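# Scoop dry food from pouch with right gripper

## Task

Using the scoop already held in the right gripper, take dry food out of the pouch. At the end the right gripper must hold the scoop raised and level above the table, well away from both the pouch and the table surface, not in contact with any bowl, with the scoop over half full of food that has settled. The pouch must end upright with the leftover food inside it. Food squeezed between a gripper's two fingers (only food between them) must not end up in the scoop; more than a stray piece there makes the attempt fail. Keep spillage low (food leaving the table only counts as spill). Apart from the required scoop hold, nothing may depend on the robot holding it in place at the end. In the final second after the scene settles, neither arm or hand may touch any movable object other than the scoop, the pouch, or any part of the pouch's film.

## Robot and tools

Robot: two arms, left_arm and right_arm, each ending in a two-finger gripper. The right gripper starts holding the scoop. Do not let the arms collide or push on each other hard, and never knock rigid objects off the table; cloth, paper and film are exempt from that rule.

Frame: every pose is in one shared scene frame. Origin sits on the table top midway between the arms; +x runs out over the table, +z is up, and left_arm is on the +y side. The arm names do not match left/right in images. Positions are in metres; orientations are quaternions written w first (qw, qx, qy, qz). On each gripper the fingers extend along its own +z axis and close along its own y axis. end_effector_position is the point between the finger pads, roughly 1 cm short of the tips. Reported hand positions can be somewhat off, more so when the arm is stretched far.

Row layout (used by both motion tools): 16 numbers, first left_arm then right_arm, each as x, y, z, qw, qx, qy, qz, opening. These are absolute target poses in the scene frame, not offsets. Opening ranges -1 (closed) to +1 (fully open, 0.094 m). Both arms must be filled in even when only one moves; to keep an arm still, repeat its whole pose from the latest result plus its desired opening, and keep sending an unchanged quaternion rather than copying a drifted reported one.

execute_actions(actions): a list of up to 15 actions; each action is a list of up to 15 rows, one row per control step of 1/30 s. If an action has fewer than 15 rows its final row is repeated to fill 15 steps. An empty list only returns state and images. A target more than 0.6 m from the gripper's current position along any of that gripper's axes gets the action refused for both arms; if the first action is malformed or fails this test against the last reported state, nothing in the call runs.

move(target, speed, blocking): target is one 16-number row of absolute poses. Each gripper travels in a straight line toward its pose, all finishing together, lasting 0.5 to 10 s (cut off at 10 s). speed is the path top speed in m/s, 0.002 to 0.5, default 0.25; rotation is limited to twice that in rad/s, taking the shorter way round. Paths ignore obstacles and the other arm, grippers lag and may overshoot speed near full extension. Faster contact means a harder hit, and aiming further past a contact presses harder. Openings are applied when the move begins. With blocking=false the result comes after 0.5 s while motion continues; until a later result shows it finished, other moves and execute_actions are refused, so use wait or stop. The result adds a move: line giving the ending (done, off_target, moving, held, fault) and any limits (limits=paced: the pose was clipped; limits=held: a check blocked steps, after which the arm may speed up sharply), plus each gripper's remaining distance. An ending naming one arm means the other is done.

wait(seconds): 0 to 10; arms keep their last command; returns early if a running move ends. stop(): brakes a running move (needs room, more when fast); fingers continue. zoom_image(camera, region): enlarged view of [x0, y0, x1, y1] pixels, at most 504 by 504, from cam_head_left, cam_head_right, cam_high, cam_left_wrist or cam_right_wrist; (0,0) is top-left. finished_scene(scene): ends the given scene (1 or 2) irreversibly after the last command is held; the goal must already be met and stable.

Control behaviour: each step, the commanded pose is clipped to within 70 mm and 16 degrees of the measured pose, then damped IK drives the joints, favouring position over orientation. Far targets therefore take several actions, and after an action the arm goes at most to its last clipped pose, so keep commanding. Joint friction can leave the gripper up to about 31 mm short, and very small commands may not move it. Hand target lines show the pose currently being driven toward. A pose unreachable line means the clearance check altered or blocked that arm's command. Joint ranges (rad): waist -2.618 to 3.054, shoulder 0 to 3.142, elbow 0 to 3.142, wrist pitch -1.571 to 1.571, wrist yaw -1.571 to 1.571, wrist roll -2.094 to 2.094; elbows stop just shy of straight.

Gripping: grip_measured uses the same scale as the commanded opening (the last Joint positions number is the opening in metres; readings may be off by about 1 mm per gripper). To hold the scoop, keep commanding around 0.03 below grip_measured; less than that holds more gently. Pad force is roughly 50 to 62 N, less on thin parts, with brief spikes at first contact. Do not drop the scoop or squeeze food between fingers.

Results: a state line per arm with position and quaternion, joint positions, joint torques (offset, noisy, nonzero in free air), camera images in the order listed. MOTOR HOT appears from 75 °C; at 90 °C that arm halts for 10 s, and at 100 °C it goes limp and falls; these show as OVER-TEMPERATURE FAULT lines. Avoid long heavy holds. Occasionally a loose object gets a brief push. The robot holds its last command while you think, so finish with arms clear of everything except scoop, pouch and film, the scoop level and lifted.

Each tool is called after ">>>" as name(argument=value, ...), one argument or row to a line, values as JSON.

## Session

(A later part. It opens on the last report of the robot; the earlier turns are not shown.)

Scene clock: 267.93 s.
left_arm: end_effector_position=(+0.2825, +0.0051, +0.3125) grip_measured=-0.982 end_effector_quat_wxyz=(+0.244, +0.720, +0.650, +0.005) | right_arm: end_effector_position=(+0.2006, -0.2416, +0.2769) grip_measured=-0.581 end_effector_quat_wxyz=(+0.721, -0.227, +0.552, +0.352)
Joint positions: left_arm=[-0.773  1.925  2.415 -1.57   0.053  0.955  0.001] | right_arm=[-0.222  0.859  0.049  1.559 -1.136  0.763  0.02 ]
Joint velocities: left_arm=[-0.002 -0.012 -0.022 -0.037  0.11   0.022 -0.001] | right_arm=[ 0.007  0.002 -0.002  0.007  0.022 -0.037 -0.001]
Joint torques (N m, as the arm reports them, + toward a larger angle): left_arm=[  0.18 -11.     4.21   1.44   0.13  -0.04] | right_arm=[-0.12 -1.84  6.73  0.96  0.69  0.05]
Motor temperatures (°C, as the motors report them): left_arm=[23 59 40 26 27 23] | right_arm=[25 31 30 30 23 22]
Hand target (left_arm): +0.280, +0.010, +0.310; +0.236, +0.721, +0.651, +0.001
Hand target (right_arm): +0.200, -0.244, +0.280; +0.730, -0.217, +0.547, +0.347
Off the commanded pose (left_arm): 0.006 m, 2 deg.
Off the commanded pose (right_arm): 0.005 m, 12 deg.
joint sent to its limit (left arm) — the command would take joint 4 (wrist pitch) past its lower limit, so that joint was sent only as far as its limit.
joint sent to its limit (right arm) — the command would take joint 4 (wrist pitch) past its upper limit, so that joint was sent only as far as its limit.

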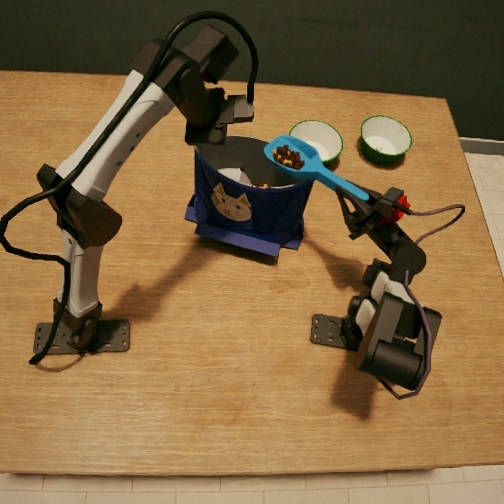

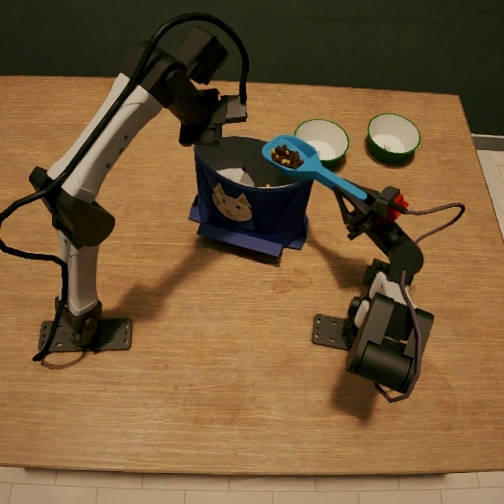

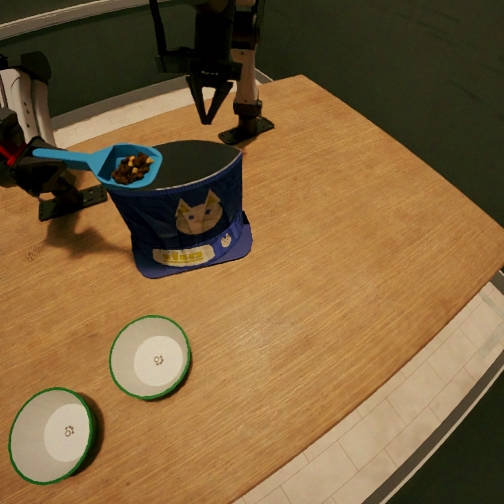

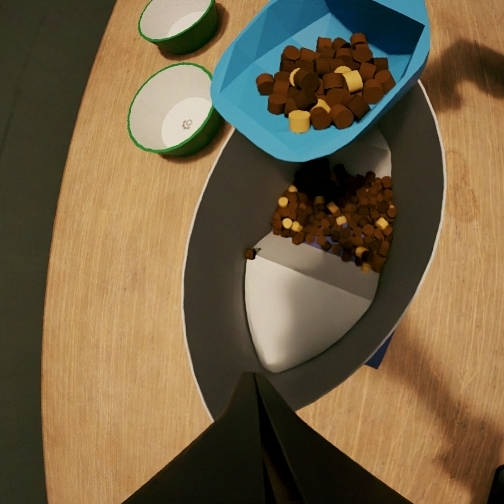

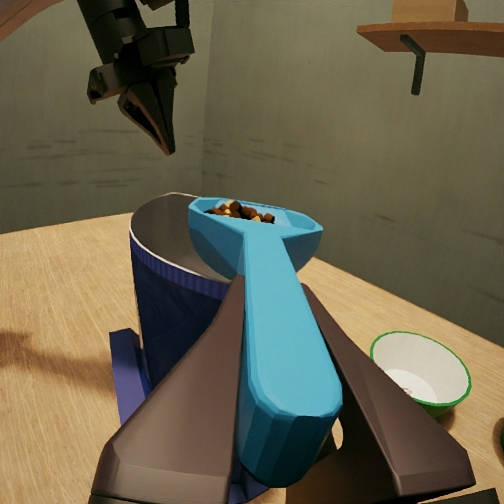

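>>> move(
  target=[0.31,0.14,0.28,0.27,0.72,0.58,-0.26,1,0.22,-0.2,0.35,0.68,-0.305,0.55,0.377,-0.9],
  speed=0.12,
)

>>> move(
  target=[0.31,0.12,0.16,0.27,0.72,0.58,-0.26,1,0.22,-0.2,0.35,0.68,-0.305,0.55,0.377,-0.9],
  speed=0.12,
)

>>> move(
  target=[0.3,0.04,0.15,0.27,0.72,0.58,-0.26,1,0.22,-0.2,0.35,0.68,-0.305,0.55,0.377,-0.9],
  speed=0.06,
)

>>> move(
  target=[0.3,0.04,0.15,0.27,0.72,0.58,-0.26,-1,0.22,-0.2,0.35,0.68,-0.305,0.55,0.377,-0.9],
)

>>> move(
  target=[0.32,0.17,0.29,0.2,0.74,0.62,-0.15,-1,0.23,-0.1,0.38,0.586,-0.395,0.586,0.395,-0.9],
  speed=0.05,
)

Scene clock: 281.00 s.
left_arm: end_effector_position=(+0.3145, +0.1360, +0.2814) grip_measured=+1.000 end_effector_quat_wxyz=(+0.325, +0.705, +0.594, -0.212) | right_arm: end_effector_position=(+0.2164, -0.2008, +0.3465) grip_measured=-0.581 end_effector_quat_wxyz=(+0.678, -0.306, +0.550, +0.380)
Joint positions: left_arm=[-0.139  1.818  2.006 -1.565  0.777  1.591  0.094] | right_arm=[ 0.012  0.758  0.437  0.831 -1.133  0.473  0.02 ]
Joint velocities: left_arm=[-0.002 -0.012  0.002 -0.007  0.051 -0.022  0.   ] | right_arm=[-0.002 -0.037 -0.007 -0.037  0.051  0.051 -0.   ]
Joint torques (N m, as the arm reports them, + toward a larger angle): left_arm=[  0.22 -10.75   4.44   0.58   0.54  -0.04] | right_arm=[ 0.98 -0.57 10.05  1.21  0.47 -0.02]
Motor temperatures (°C, as the motors report them): left_arm=[23 56 38 26 25 23] | right_arm=[25 30 31 30 23 22]
Hand target (left_arm): +0.309, +0.138, +0.280; +0.322, +0.701, +0.597, -0.220
Hand target (right_arm): +0.218, -0.200, +0.351; +0.681, -0.305, +0.547, +0.379
Off the commanded pose (left_arm): 0.006 m, 9 deg.
Off the commanded pose (right_arm): 0.005 m, 0 deg.
joint sent to its limit (left arm) — the command would take joint 4 (wrist pitch) past its lower limit, so that joint was sent only as far as its limit.
move: off_target (left_arm)

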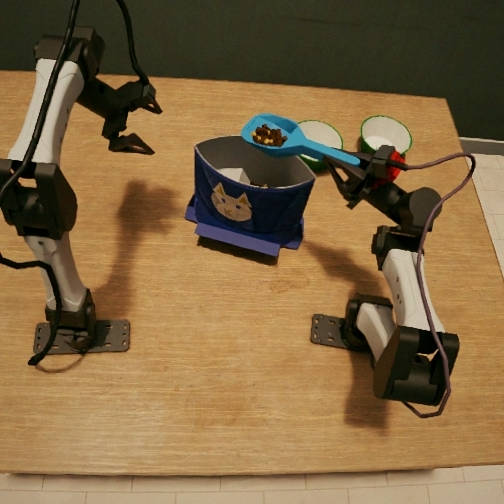

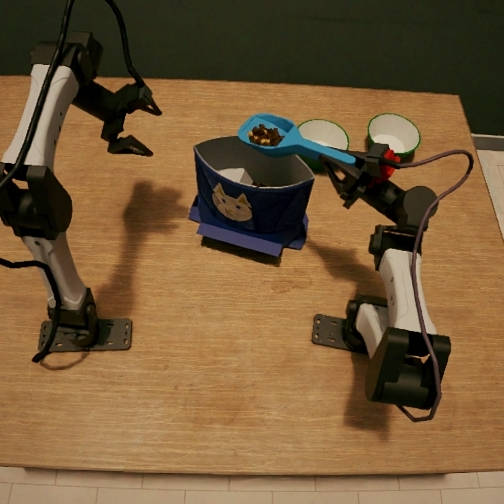

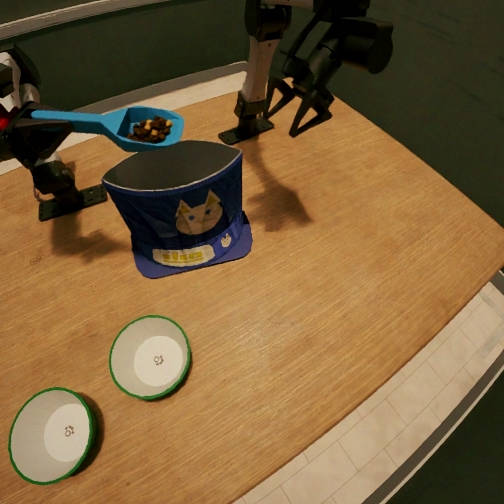

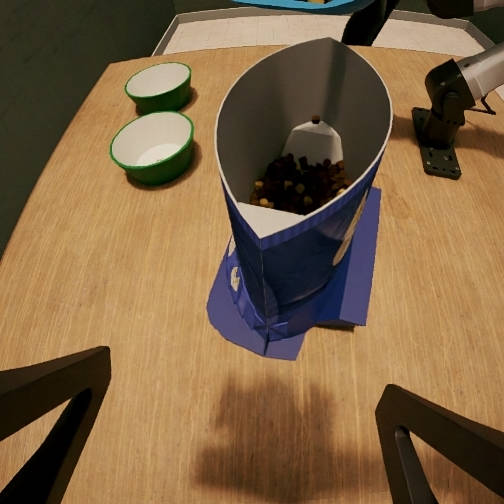

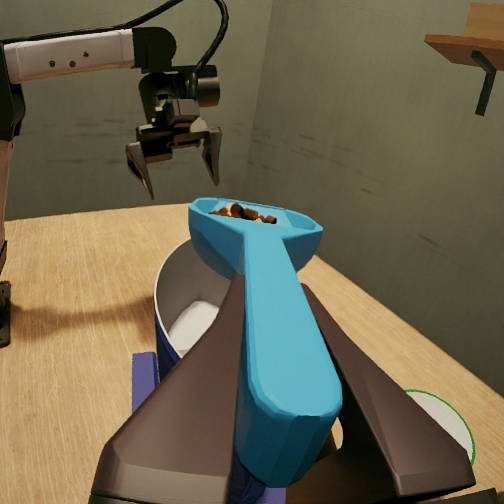

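Scene clock: 282.53 s.
left_arm: end_effector_position=(+0.3140, +0.1228, +0.1709) grip_measured=+1.000 end_effector_quat_wxyz=(+0.281, +0.718, +0.583, -0.255) | right_arm: end_effector_position=(+0.2173, -0.2009, +0.3449) grip_measured=-0.581 end_effector_quat_wxyz=(+0.677, -0.307, +0.552, +0.378)
Joint positions: left_arm=[-0.176  1.857  1.619 -1.28   0.778  1.649  0.094] | right_arm=[ 0.012  0.758  0.437  0.819 -1.133  0.46   0.02 ]
Joint velocities: left_arm=[-0.017 -0.007  0.007  0.037 -0.051  0.007  0.   ] | right_arm=[ 0.002  0.007 -0.002 -0.022  0.022 -0.022 -0.001]
Joint torques (N m, as the arm reports them, + toward a larger angle): left_arm=[-1.09 -9.32  5.26  0.52  0.41 -0.05] | right_arm=[ 1.   -0.03 10.42  1.2   0.47 -0.04]
Motor temperatures (°C, as the motors report them): left_arm=[23 56 38 26 25 23] | right_arm=[25 30 31 30 23 22]
Hand target (left_arm): +0.312, +0.120, +0.160; +0.271, +0.721, +0.581, -0.261
Hand target (right_arm): +0.220, -0.200, +0.350; +0.680, -0.305, +0.550, +0.377
Off the commanded pose (left_arm): 0.012 m, 1 deg.
Off the commanded pose (right_arm): 0.006 m, 0 deg.
move: off_target (left_arm)

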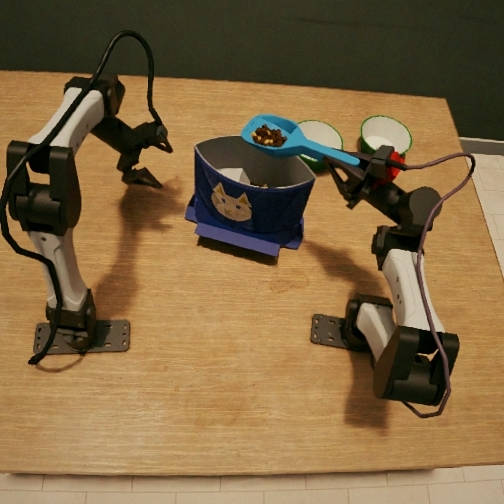

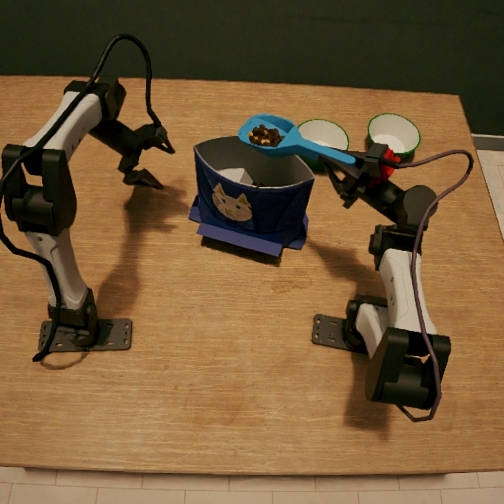

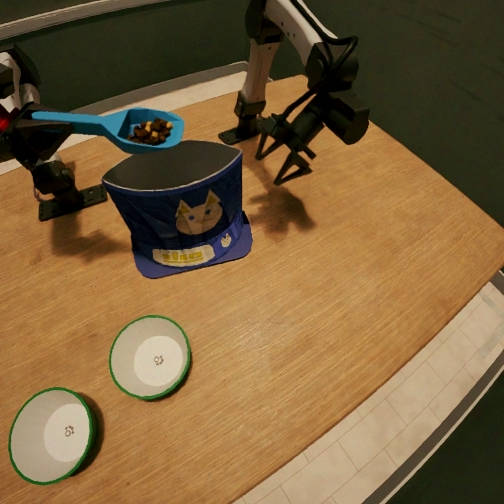

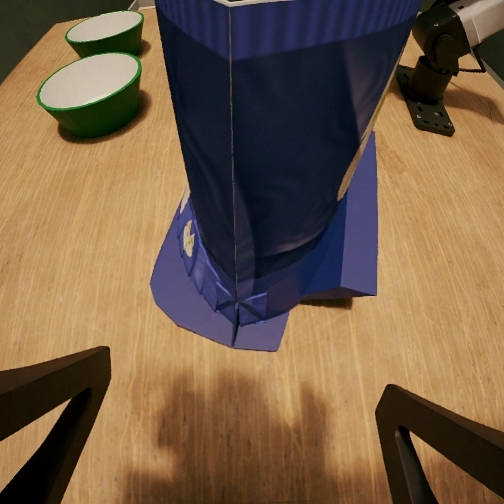

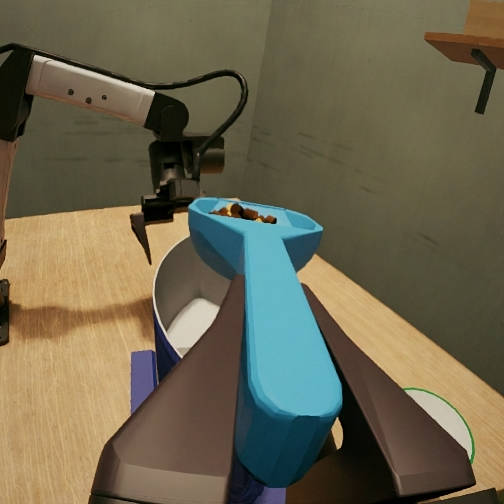

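Scene clock: 284.30 s.
left_arm: end_effector_position=(+0.3071, +0.0432, +0.1563) grip_measured=+1.000 end_effector_quat_wxyz=(+0.278, +0.719, +0.580, -0.264) | right_arm: end_effector_position=(+0.2174, -0.2009, +0.3448) grip_measured=-0.581 end_effector_quat_wxyz=(+0.677, -0.307, +0.552, +0.378)
Joint positions: left_arm=[-0.394  1.857  1.549 -1.022  0.757  1.362  0.094] | right_arm=[ 0.012  0.758  0.437  0.818 -1.133  0.46   0.02 ]
Joint velocities: left_arm=[ 0.007 -0.017 -0.002 -0.051  0.022 -0.066  0.   ] | right_arm=[-0.012  0.007  0.002 -0.022  0.051  0.022 -0.001]
Joint torques (N m, as the arm reports them, + toward a larger angle): left_arm=[ -1.69 -11.56   4.6    1.06   0.29  -0.19] | right_arm=[ 0.99 -0.06 10.42  1.18  0.47 -0.03]
Motor temperatures (°C, as the motors report them): left_arm=[23 56 37 26 25 23] | right_arm=[25 30 32 30 23 22]
Hand target (left_arm): +0.301, +0.040, +0.150; +0.270, +0.722, +0.581, -0.262
Hand target (right_arm): +0.220, -0.200, +0.350; +0.680, -0.305, +0.550, +0.377
Off the commanded pose (left_arm): 0.010 m, 1 deg.
Off the commanded pose (right_arm): 0.006 m, 0 deg.
move: done

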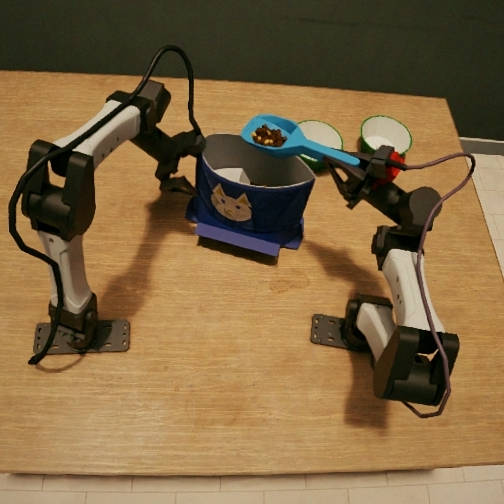

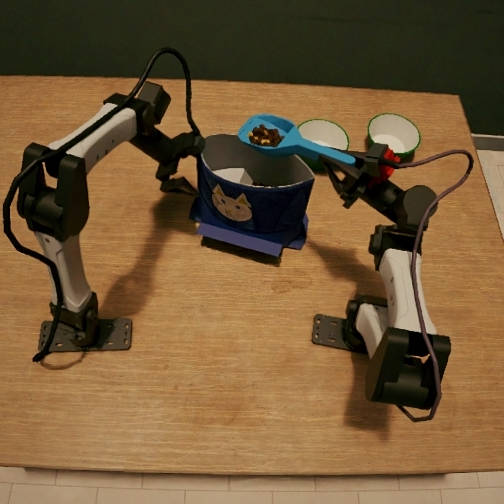

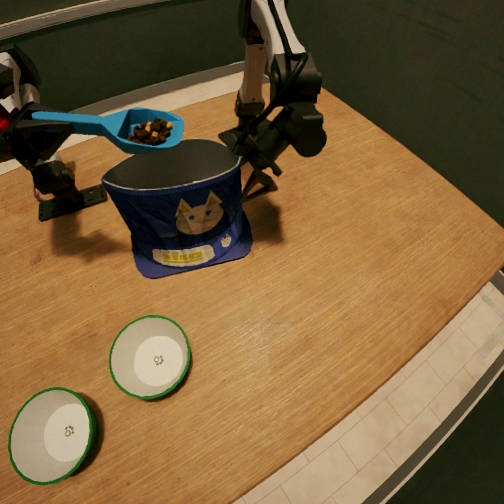

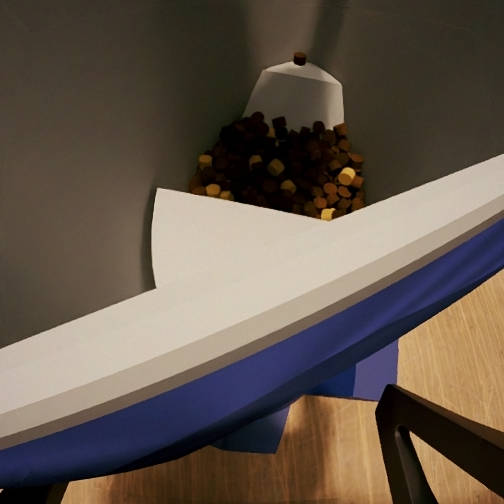

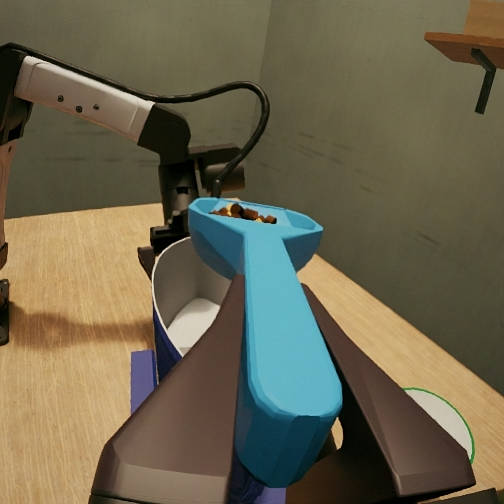

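Scene clock: 285.00 s.
left_arm: end_effector_position=(+0.3126, +0.0476, +0.1557) grip_measured=-0.955 end_effector_quat_wxyz=(+0.279, +0.721, +0.585, -0.244) | right_arm: end_effector_position=(+0.2174, -0.2009, +0.3448) grip_measured=-0.581 end_effector_quat_wxyz=(+0.677, -0.307, +0.552, +0.378)
Joint positions: left_arm=[-0.391  1.85   1.548 -1.007  0.721  1.356  0.002] | right_arm=[ 0.012  0.758  0.437  0.818 -1.133  0.46   0.02 ]
Joint velocities: left_arm=[-0.002  0.012 -0.012 -0.081  0.066  0.007 -0.   ] | right_arm=[ 0.007 -0.017 -0.007  0.022 -0.022 -0.066 -0.   ]
Joint torques (N m, as the arm reports them, + toward a larger angle): left_arm=[ -1.87 -11.14   4.64   0.94   0.61  -0.22] | right_arm=[ 1.   -0.03 10.43  1.2   0.47 -0.03]
Motor temperatures (°C, as the motors report them): left_arm=[23 56 37 26 25 23] | right_arm=[25 30 32 30 23 22]
Hand target (left_arm): +0.300, +0.040, +0.150; +0.270, +0.722, +0.582, -0.261
Hand target (right_arm): +0.220, -0.200, +0.350; +0.680, -0.305, +0.550, +0.377
Off the commanded pose (left_arm): 0.016 m, 2 deg.
Off the commanded pose (right_arm): 0.006 m, 0 deg.
move: off_target (left_arm)

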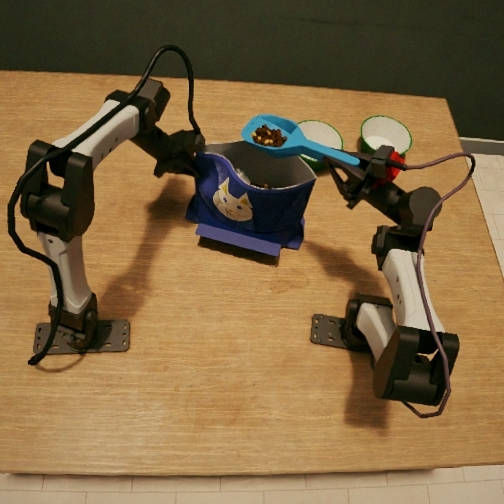

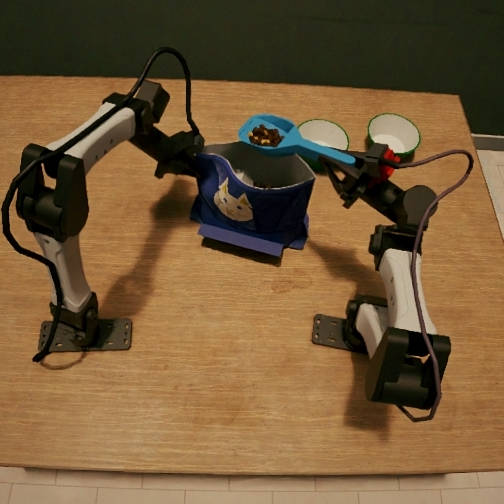

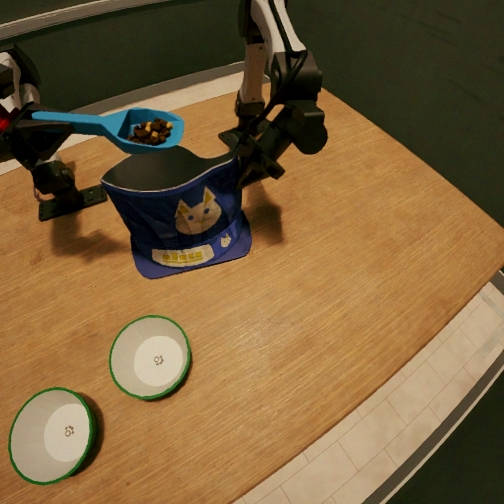

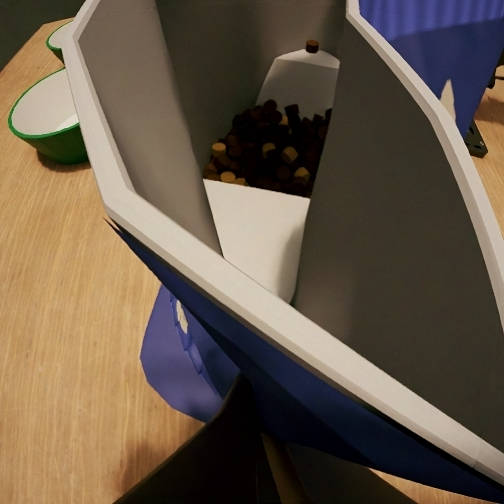

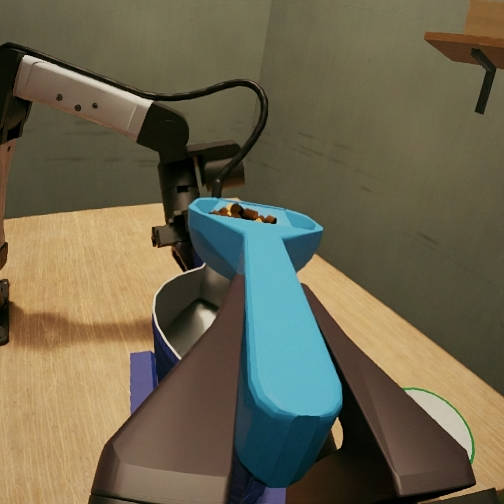

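Scene clock: 289.00 s.
left_arm: end_effector_position=(+0.3186, +0.1803, +0.2346) grip_measured=-0.960 end_effector_quat_wxyz=(+0.186, +0.729, +0.651, -0.102) | right_arm: end_effector_position=(+0.2262, -0.1043, +0.3810) grip_measured=-0.582 end_effector_quat_wxyz=(+0.590, -0.393, +0.581, +0.400)
Joint positions: left_arm=[-0.163  1.831  1.98  -1.576  0.405  1.561  0.002] | right_arm=[ 0.486  0.938  0.897  0.068 -0.88   0.022  0.02 ]
Joint velocities: left_arm=[-0.012 -0.007  0.002  0.007 -0.037  0.022 -0.001] | right_arm=[ 0.007  0.012  0.007  0.037 -0.007 -0.022  0.001]
Joint torques (N m, as the arm reports them, + toward a larger angle): left_arm=[  0.77 -16.27  11.4    0.62   1.31  -0.07] | right_arm=[ 0.94 -1.06 10.58  1.69  0.13 -0.05]
Motor temperatures (°C, as the motors report them): left_arm=[23 57 38 26 25 23] | right_arm=[25 30 33 31 23 22]
Hand target (left_arm): +0.313, +0.171, +0.287; +0.270, +0.725, +0.627, -0.087
Hand target (right_arm): +0.229, -0.101, +0.381; +0.588, -0.393, +0.583, +0.399
Off the commanded pose (left_arm): 0.056 m, 7 deg.
Off the commanded pose (right_arm): 0.006 m, 1 deg.
joint sent to its limit (left arm) — the command would take joint 4 (wrist pitch) past its lower limit, so that joint was sent only as far as its limit.
move: off_target (left_arm)

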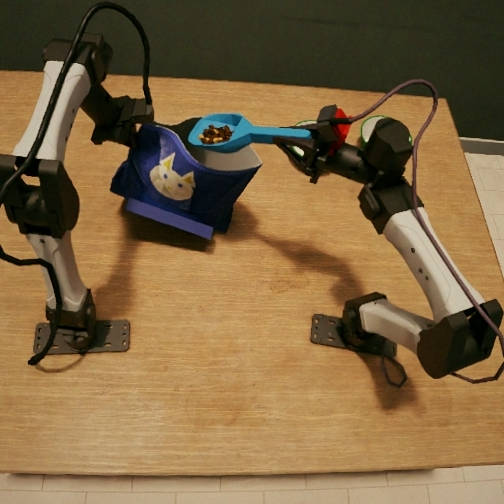

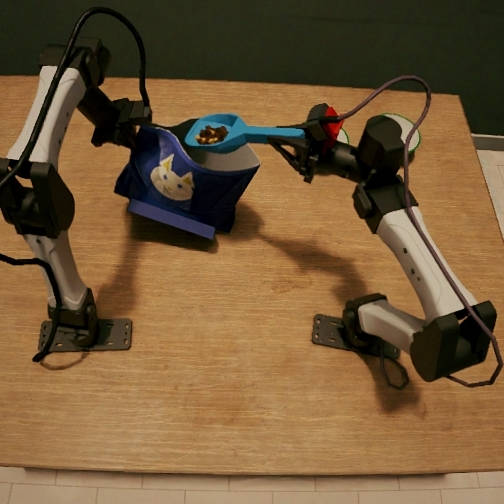

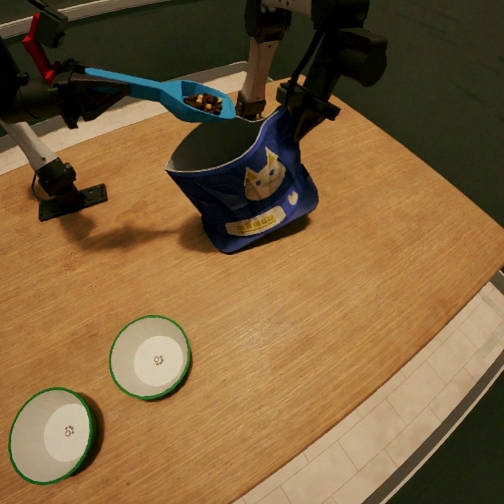

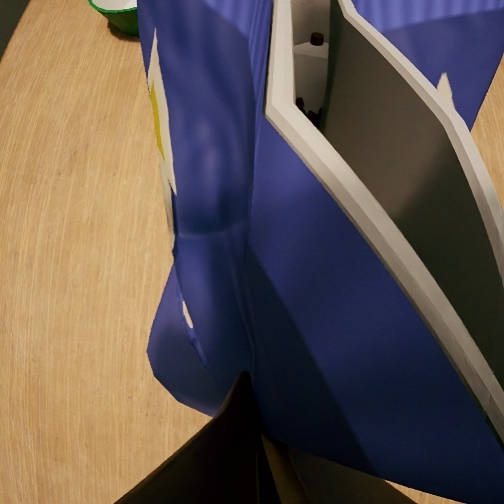

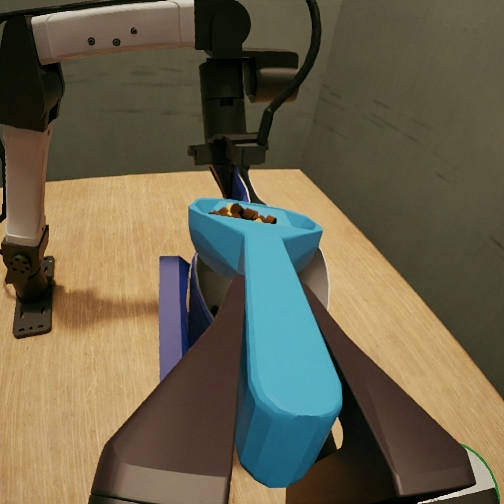

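>>> execute_actions(
  actions=[
    [[0.32,0.16,0.29,0.2,0.74,0.62,-0.1,-1,0.245,-0.1,0.36,0.52,-0.45,0.62,0.378,-0.9]],
    [[0.32,0.16,0.29,0.2,0.74,0.62,-0.1,-1,0.25,-0.085,0.35,0.48,-0.47,0.65,0.35,-0.9]],
    [[0.32,0.16,0.29,0.2,0.74,0.62,-0.1,-1,0.255,-0.07,0.34,0.435,-0.496,0.682,0.316,-0.9]],
    [[0.32,0.16,0.29,0.2,0.74,0.62,-0.1,-1,0.265,-0.05,0.33,0.342,-0.533,0.733,0.249,-0.9]],
    [[0.32,0.16,0.29,0.2,0.74,0.62,-0.1,-1,0.27,-0.04,0.32,0.277,-0.552,0.76,0.2,-0.9]],
    [[0.32,0.16,0.29,0.2,0.74,0.62,-0.1,-1,0.27,-0.04,0.29,0.277,-0.552,0.76,0.2,-0.9]],
    [[0.32,0.16,0.29,0.2,0.74,0.62,-0.1,-1,0.27,-0.035,0.265,0.277,-0.552,0.76,0.2,-0.9]],
  ],
)

Scene clock: 301.83 s.
left_arm: end_effector_position=(+0.3216, +0.1744, +0.2427) grip_measured=-0.960 end_effector_quat_wxyz=(+0.179, +0.737, +0.648, -0.070) | right_arm: end_effector_position=(+0.2740, -0.0341, +0.2813) grip_measured=-0.582 end_effector_quat_wxyz=(+0.297, -0.551, +0.752, +0.207)
Joint positions: left_arm=[-0.207  1.831  2.024 -1.576  0.341  1.529  0.002] | right_arm=[ 0.79   1.597  1.722 -1.059 -0.406 -0.513  0.02 ]
Joint velocities: left_arm=[-0.007 -0.002  0.002  0.007 -0.066 -0.007  0.   ] | right_arm=[ 0.007  0.007  0.017 -0.081  0.022 -0.007 -0.001]
Joint torques (N m, as the arm reports them, + toward a larger angle): left_arm=[ -0.45 -14.76  11.29   0.74   1.1   -0.16] | right_arm=[ 1.03 -7.63  5.41  1.4  -0.05  0.03]
Motor temperatures (°C, as the motors report them): left_arm=[23 62 42 25 26 23] | right_arm=[25 29 35 32 23 22]
Hand target (left_arm): +0.316, +0.161, +0.288; +0.251, +0.735, +0.626, -0.061
Hand target (right_arm): +0.270, -0.035, +0.265; +0.277, -0.553, +0.760, +0.200
Off the commanded pose (left_arm): 0.049 m, 5 deg.
Off the commanded pose (right_arm): 0.017 m, 3 deg.
joint sent to its limit (left arm) — the command would take joint 4 (wrist pitch) past its lower limit, so that joint was sent only as far as its limit.

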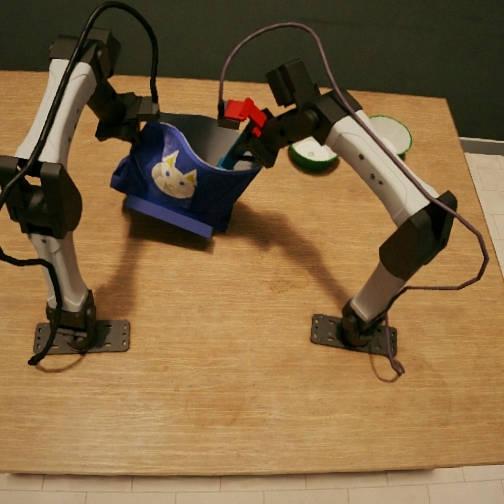

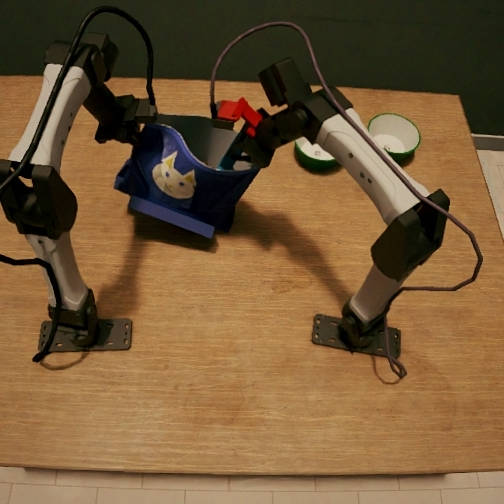

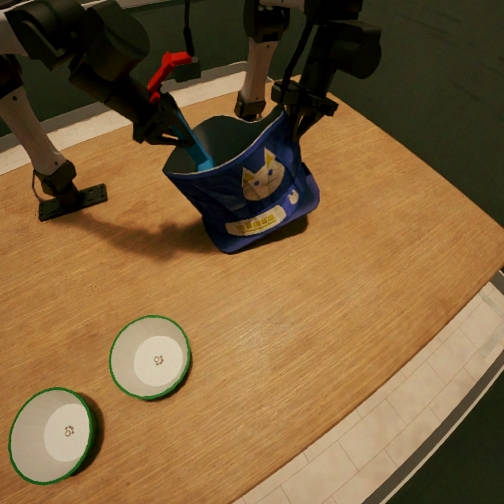

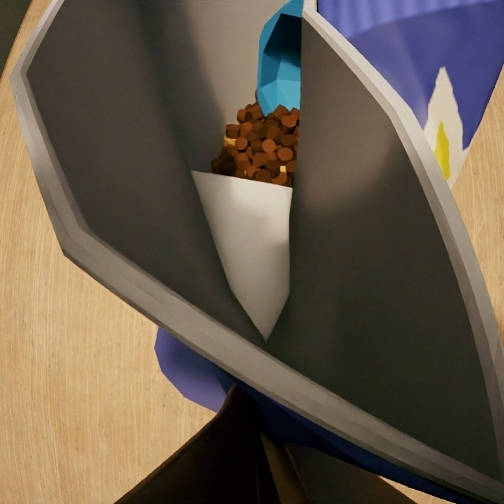

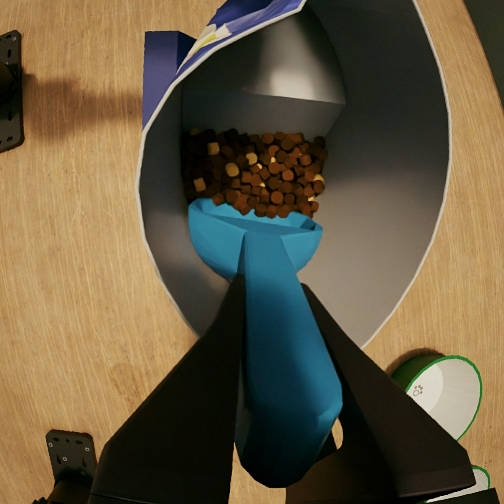

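>>> execute_actions(
  actions=[
    [[0.315,0.14,0.3,0.2,0.74,0.62,-0.1,-1,0.272,-0.03,0.25,0.277,-0.552,0.76,0.2,-0.9]],
    [[0.31,0.12,0.31,0.2,0.74,0.62,-0.1,-1,0.268,-0.045,0.24,0.3,-0.545,0.75,0.22,-0.9]],
    [[0.3,0.1,0.31,0.2,0.74,0.62,-0.1,-1,0.26,-0.07,0.23,0.342,-0.533,0.733,0.249,-0.9]],
    [[0.295,0.08,0.31,0.2,0.74,0.62,-0.06,-1,0.252,-0.095,0.22,0.39,-0.515,0.71,0.28,-0.9]],
    [[0.29,0.06,0.31,0.2,0.74,0.62,-0.06,-1,0.245,-0.115,0.205,0.435,-0.496,0.682,0.316,-0.9]],
    [[0.29,0.05,0.31,0.2,0.74,0.62,-0.06,-1,0.245,-0.115,0.2,0.435,-0.496,0.682,0.316,-0.9]],
  ],
)

Scene clock: 312.00 s.
left_arm: end_effector_position=(+0.3168, +0.1079, +0.2855) grip_measured=-0.960 end_effector_quat_wxyz=(+0.176, +0.731, +0.656, +0.061) | right_arm: end_effector_position=(+0.2566, -0.1141, +0.2437) grip_measured=-0.582 end_effector_quat_wxyz=(-0.494, +0.504, -0.642, -0.300)
Joint positions: left_arm=[-0.525  1.841  2.22  -1.575  0.019  1.219  0.002] | right_arm=[ 0.426  1.121  0.834 -0.263 -0.884 -0.564  0.02 ]
Joint velocities: left_arm=[-0.027 -0.007 -0.002 -0.051 -0.022  0.081 -0.   ] | right_arm=[-0.002  0.002 -0.017  0.007 -0.051  0.022 -0.001]
Joint torques (N m, as the arm reports them, + toward a larger angle): left_arm=[ -4.53 -10.69  10.12   1.23   2.24  -0.44] | right_arm=[ 1.31 -2.06  4.23  0.97 -0.07 -0.03]
Motor temperatures (°C, as the motors report them): left_arm=[23 63 45 25 26 23] | right_arm=[25 30 34 32 23 22]
Hand target (left_arm): +0.287, +0.057, +0.312; +0.244, +0.745, +0.620, -0.035
Hand target (right_arm): +0.244, -0.115, +0.202; +0.435, -0.496, +0.682, +0.316
Off the commanded pose (left_arm): 0.068 m, 15 deg.
Off the commanded pose (right_arm): 0.045 m, 8 deg.
joint sent to its limit (left arm) — the command would take joint 4 (wrist pitch) past its lower limit, so that joint was sent only as far as its limit.

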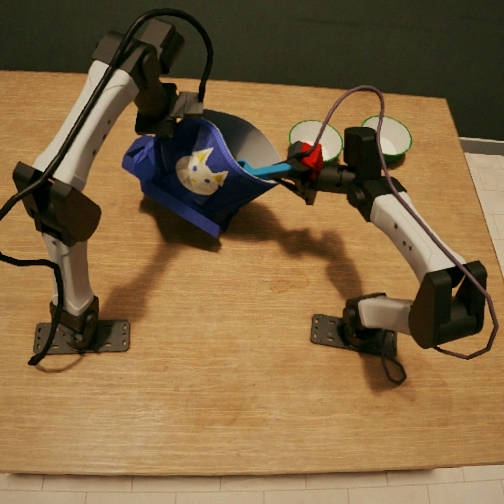

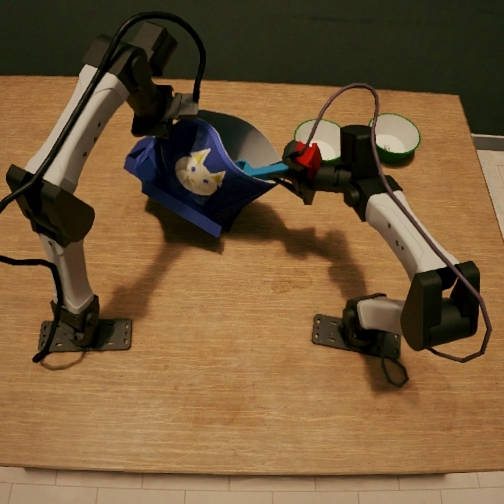

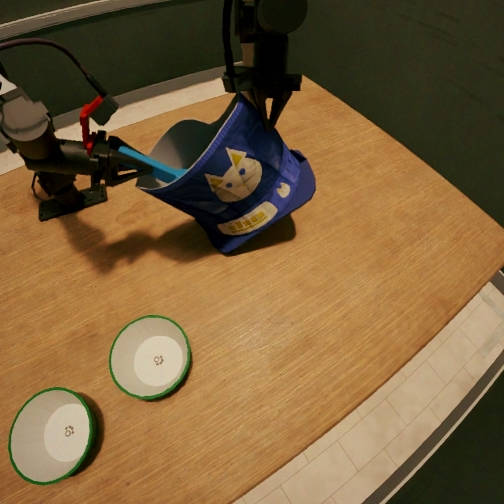

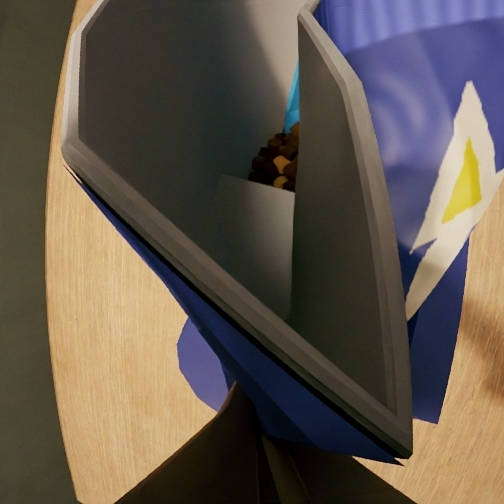

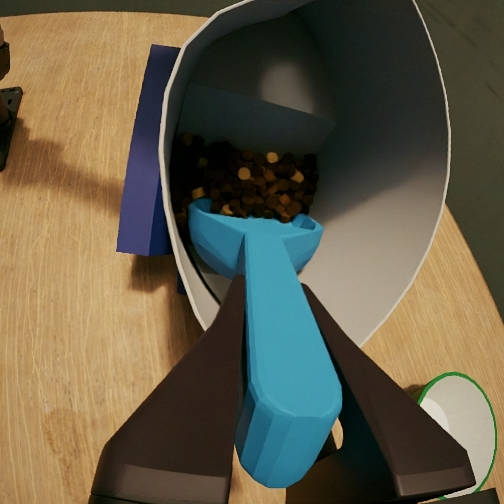

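Good pile. Continue co-rotating and level.

>>> execute_actions(
  actions=[
    [[0.29,0.045,0.31,0.2,0.74,0.63,0,-1,0.24,-0.135,0.215,0.5,-0.46,0.65,0.35,-0.9]],
    [[0.285,0.03,0.31,0.2,0.74,0.63,0,-1,0.232,-0.15,0.205,0.54,-0.44,0.62,0.37,-0.9]],
    [[0.285,0.03,0.31,0.2,0.74,0.63,0,-1,0.225,-0.16,0.2,0.586,-0.395,0.586,0.395,-0.9]],
    [[0.285,0.04,0.31,0.2,0.74,0.63,0,-1,0.22,-0.17,0.2,0.63,-0.35,0.565,0.4,-0.9]],
    [[0.285,0.05,0.31,0.2,0.74,0.63,0,-1,0.215,-0.18,0.21,0.665,-0.325,0.54,0.4,-0.9]],
    [[0.285,0.05,0.31,0.2,0.74,0.63,0,-1,0.21,-0.19,0.225,0.69,-0.3,0.515,0.405,-0.9]],
  ],
)

Scene clock: 321.10 s.
left_arm: end_effector_position=(+0.3005, +0.0643, +0.2944) grip_measured=-0.960 end_effector_quat_wxyz=(+0.196, +0.746, +0.635, +0.056) | right_arm: end_effector_position=(+0.2143, -0.1882, +0.2267) grip_measured=-0.581 end_effector_quat_wxyz=(+0.673, -0.308, +0.552, +0.384)
Joint positions: left_arm=[-0.651  1.86   2.274 -1.575  0.003  1.148  0.002] | right_arm=[ 0.093  1.152  0.037  1.548 -1.07   0.394  0.02 ]
Joint velocities: left_arm=[ 0.002 -0.017  0.002 -0.022  0.066 -0.007 -0.002] | right_arm=[ 0.007 -0.007  0.002  0.007  0.007  0.051 -0.001]
Joint torques (N m, as the arm reports them, + toward a larger angle): left_arm=[ -0.83 -12.07   6.93   1.3    1.06  -0.4 ] | right_arm=[-0.59 -3.28  4.52  1.48  0.21  0.08]
Motor temperatures (°C, as the motors report them): left_arm=[23 61 45 26 28 23] | right_arm=[25 30 33 32 23 22]
Hand target (left_arm): +0.285, +0.051, +0.310; +0.229, +0.742, +0.630, +0.010
Hand target (right_arm): +0.210, -0.189, +0.225; +0.675, -0.305, +0.552, +0.383
Off the commanded pose (left_arm): 0.026 m, 6 deg.
Off the commanded pose (right_arm): 0.005 m, 5 deg.
joint sent to its limit (left arm) — the command would take joint 4 (wrist pitch) past its lower limit, so that joint was sent only as far as its limit.
joint sent to its limit (right arm) — the command would take joint 3 (elbow) past its lower limit and joint 4 (wrist pitch) past its upper limit, so those joints were sent only as far as their limits.

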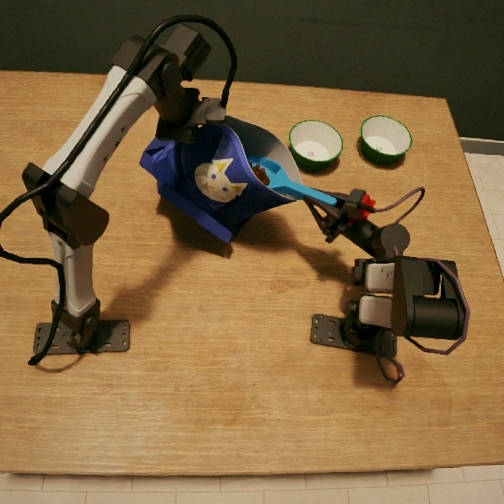

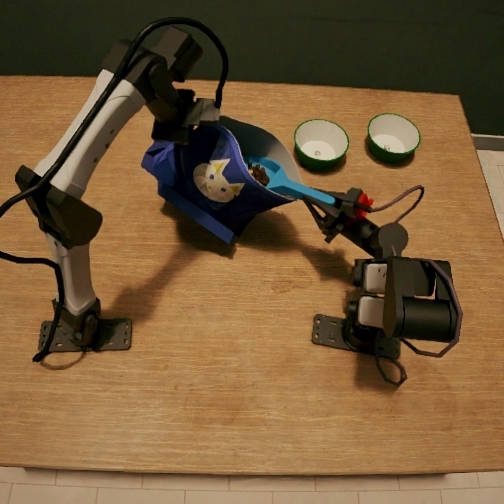

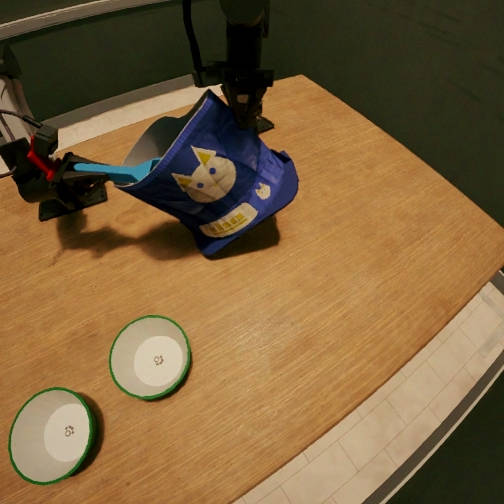

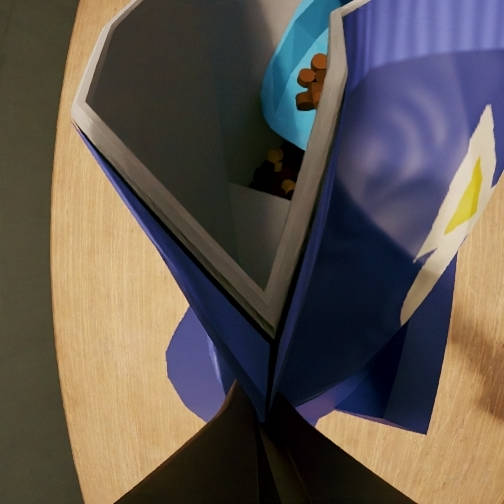

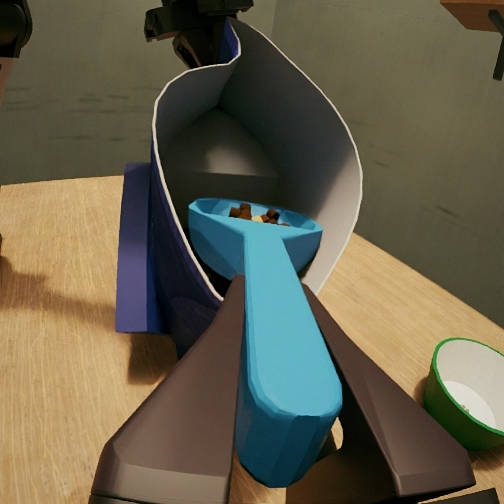

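>>> execute_actions(
  actions=[],
)

Scene clock: 332.97 s.
left_arm: end_effector_position=(+0.3005, +0.0643, +0.2944) grip_measured=-0.960 end_effector_quat_wxyz=(+0.196, +0.746, +0.635, +0.056) | right_arm: end_effector_position=(+0.2143, -0.1882, +0.2267) grip_measured=-0.581 end_effector_quat_wxyz=(+0.673, -0.307, +0.552, +0.385)
Joint positions: left_arm=[-0.651  1.86   2.274 -1.575  0.003  1.148  0.002] | right_arm=[ 0.093  1.152  0.037  1.548 -1.07   0.398  0.02 ]
Joint velocities: left_arm=[ 0.002 -0.012 -0.017 -0.022 -0.022 -0.022  0.001] | right_arm=[ 0.002 -0.032  0.002 -0.022 -0.037 -0.051 -0.001]
Joint torques (N m, as the arm reports them, + toward a larger angle): left_arm=[ -0.9  -12.1    6.88   1.27   1.05  -0.35] | right_arm=[-0.59 -3.33  4.55  1.48  0.2   0.07]
Motor temperatures (°C, as the motors report them): left_arm=[23 60 43 26 27 23] | right_arm=[25 30 32 32 23 22]
Hand target (left_arm): +0.285, +0.051, +0.310; +0.229, +0.742, +0.630, +0.010
Hand target (right_arm): +0.210, -0.189, +0.225; +0.675, -0.305, +0.552, +0.383
Off the commanded pose (left_arm): 0.026 m, 6 deg.
Off the commanded pose (right_arm): 0.005 m, 5 deg.

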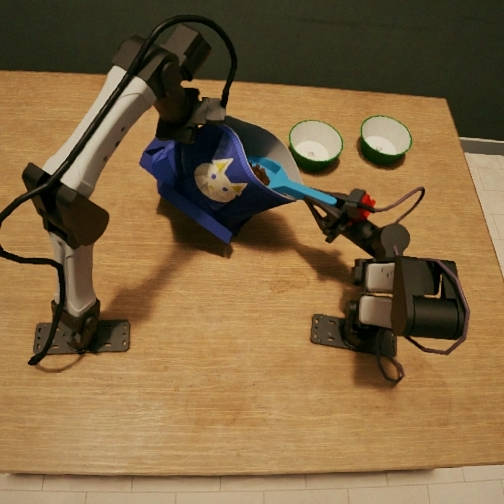

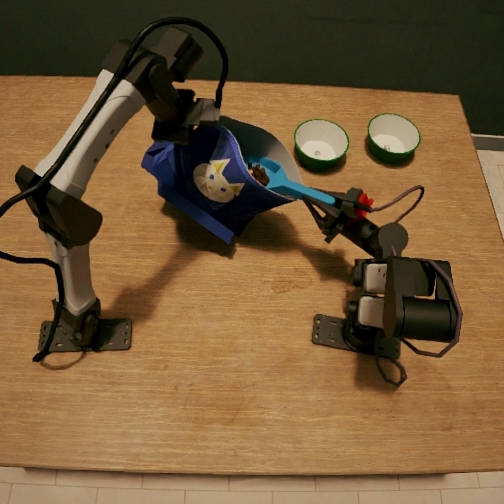

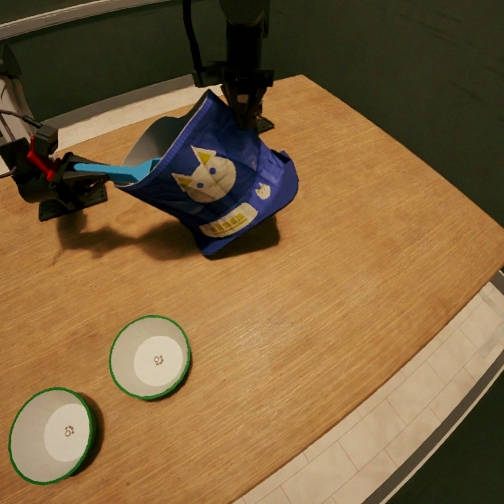

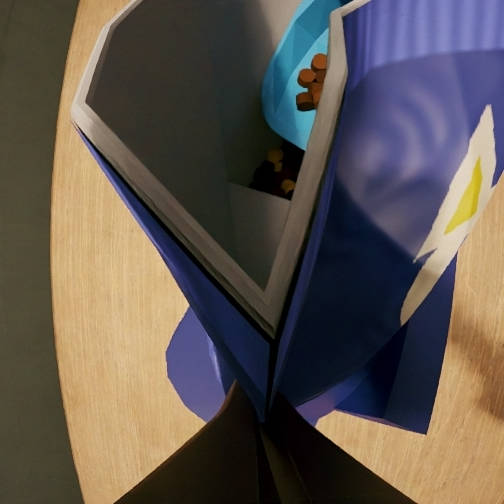

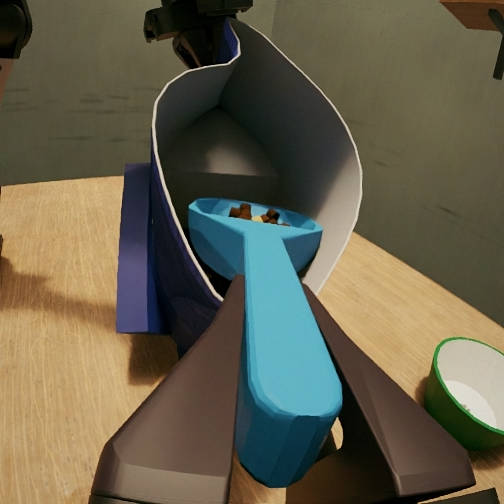

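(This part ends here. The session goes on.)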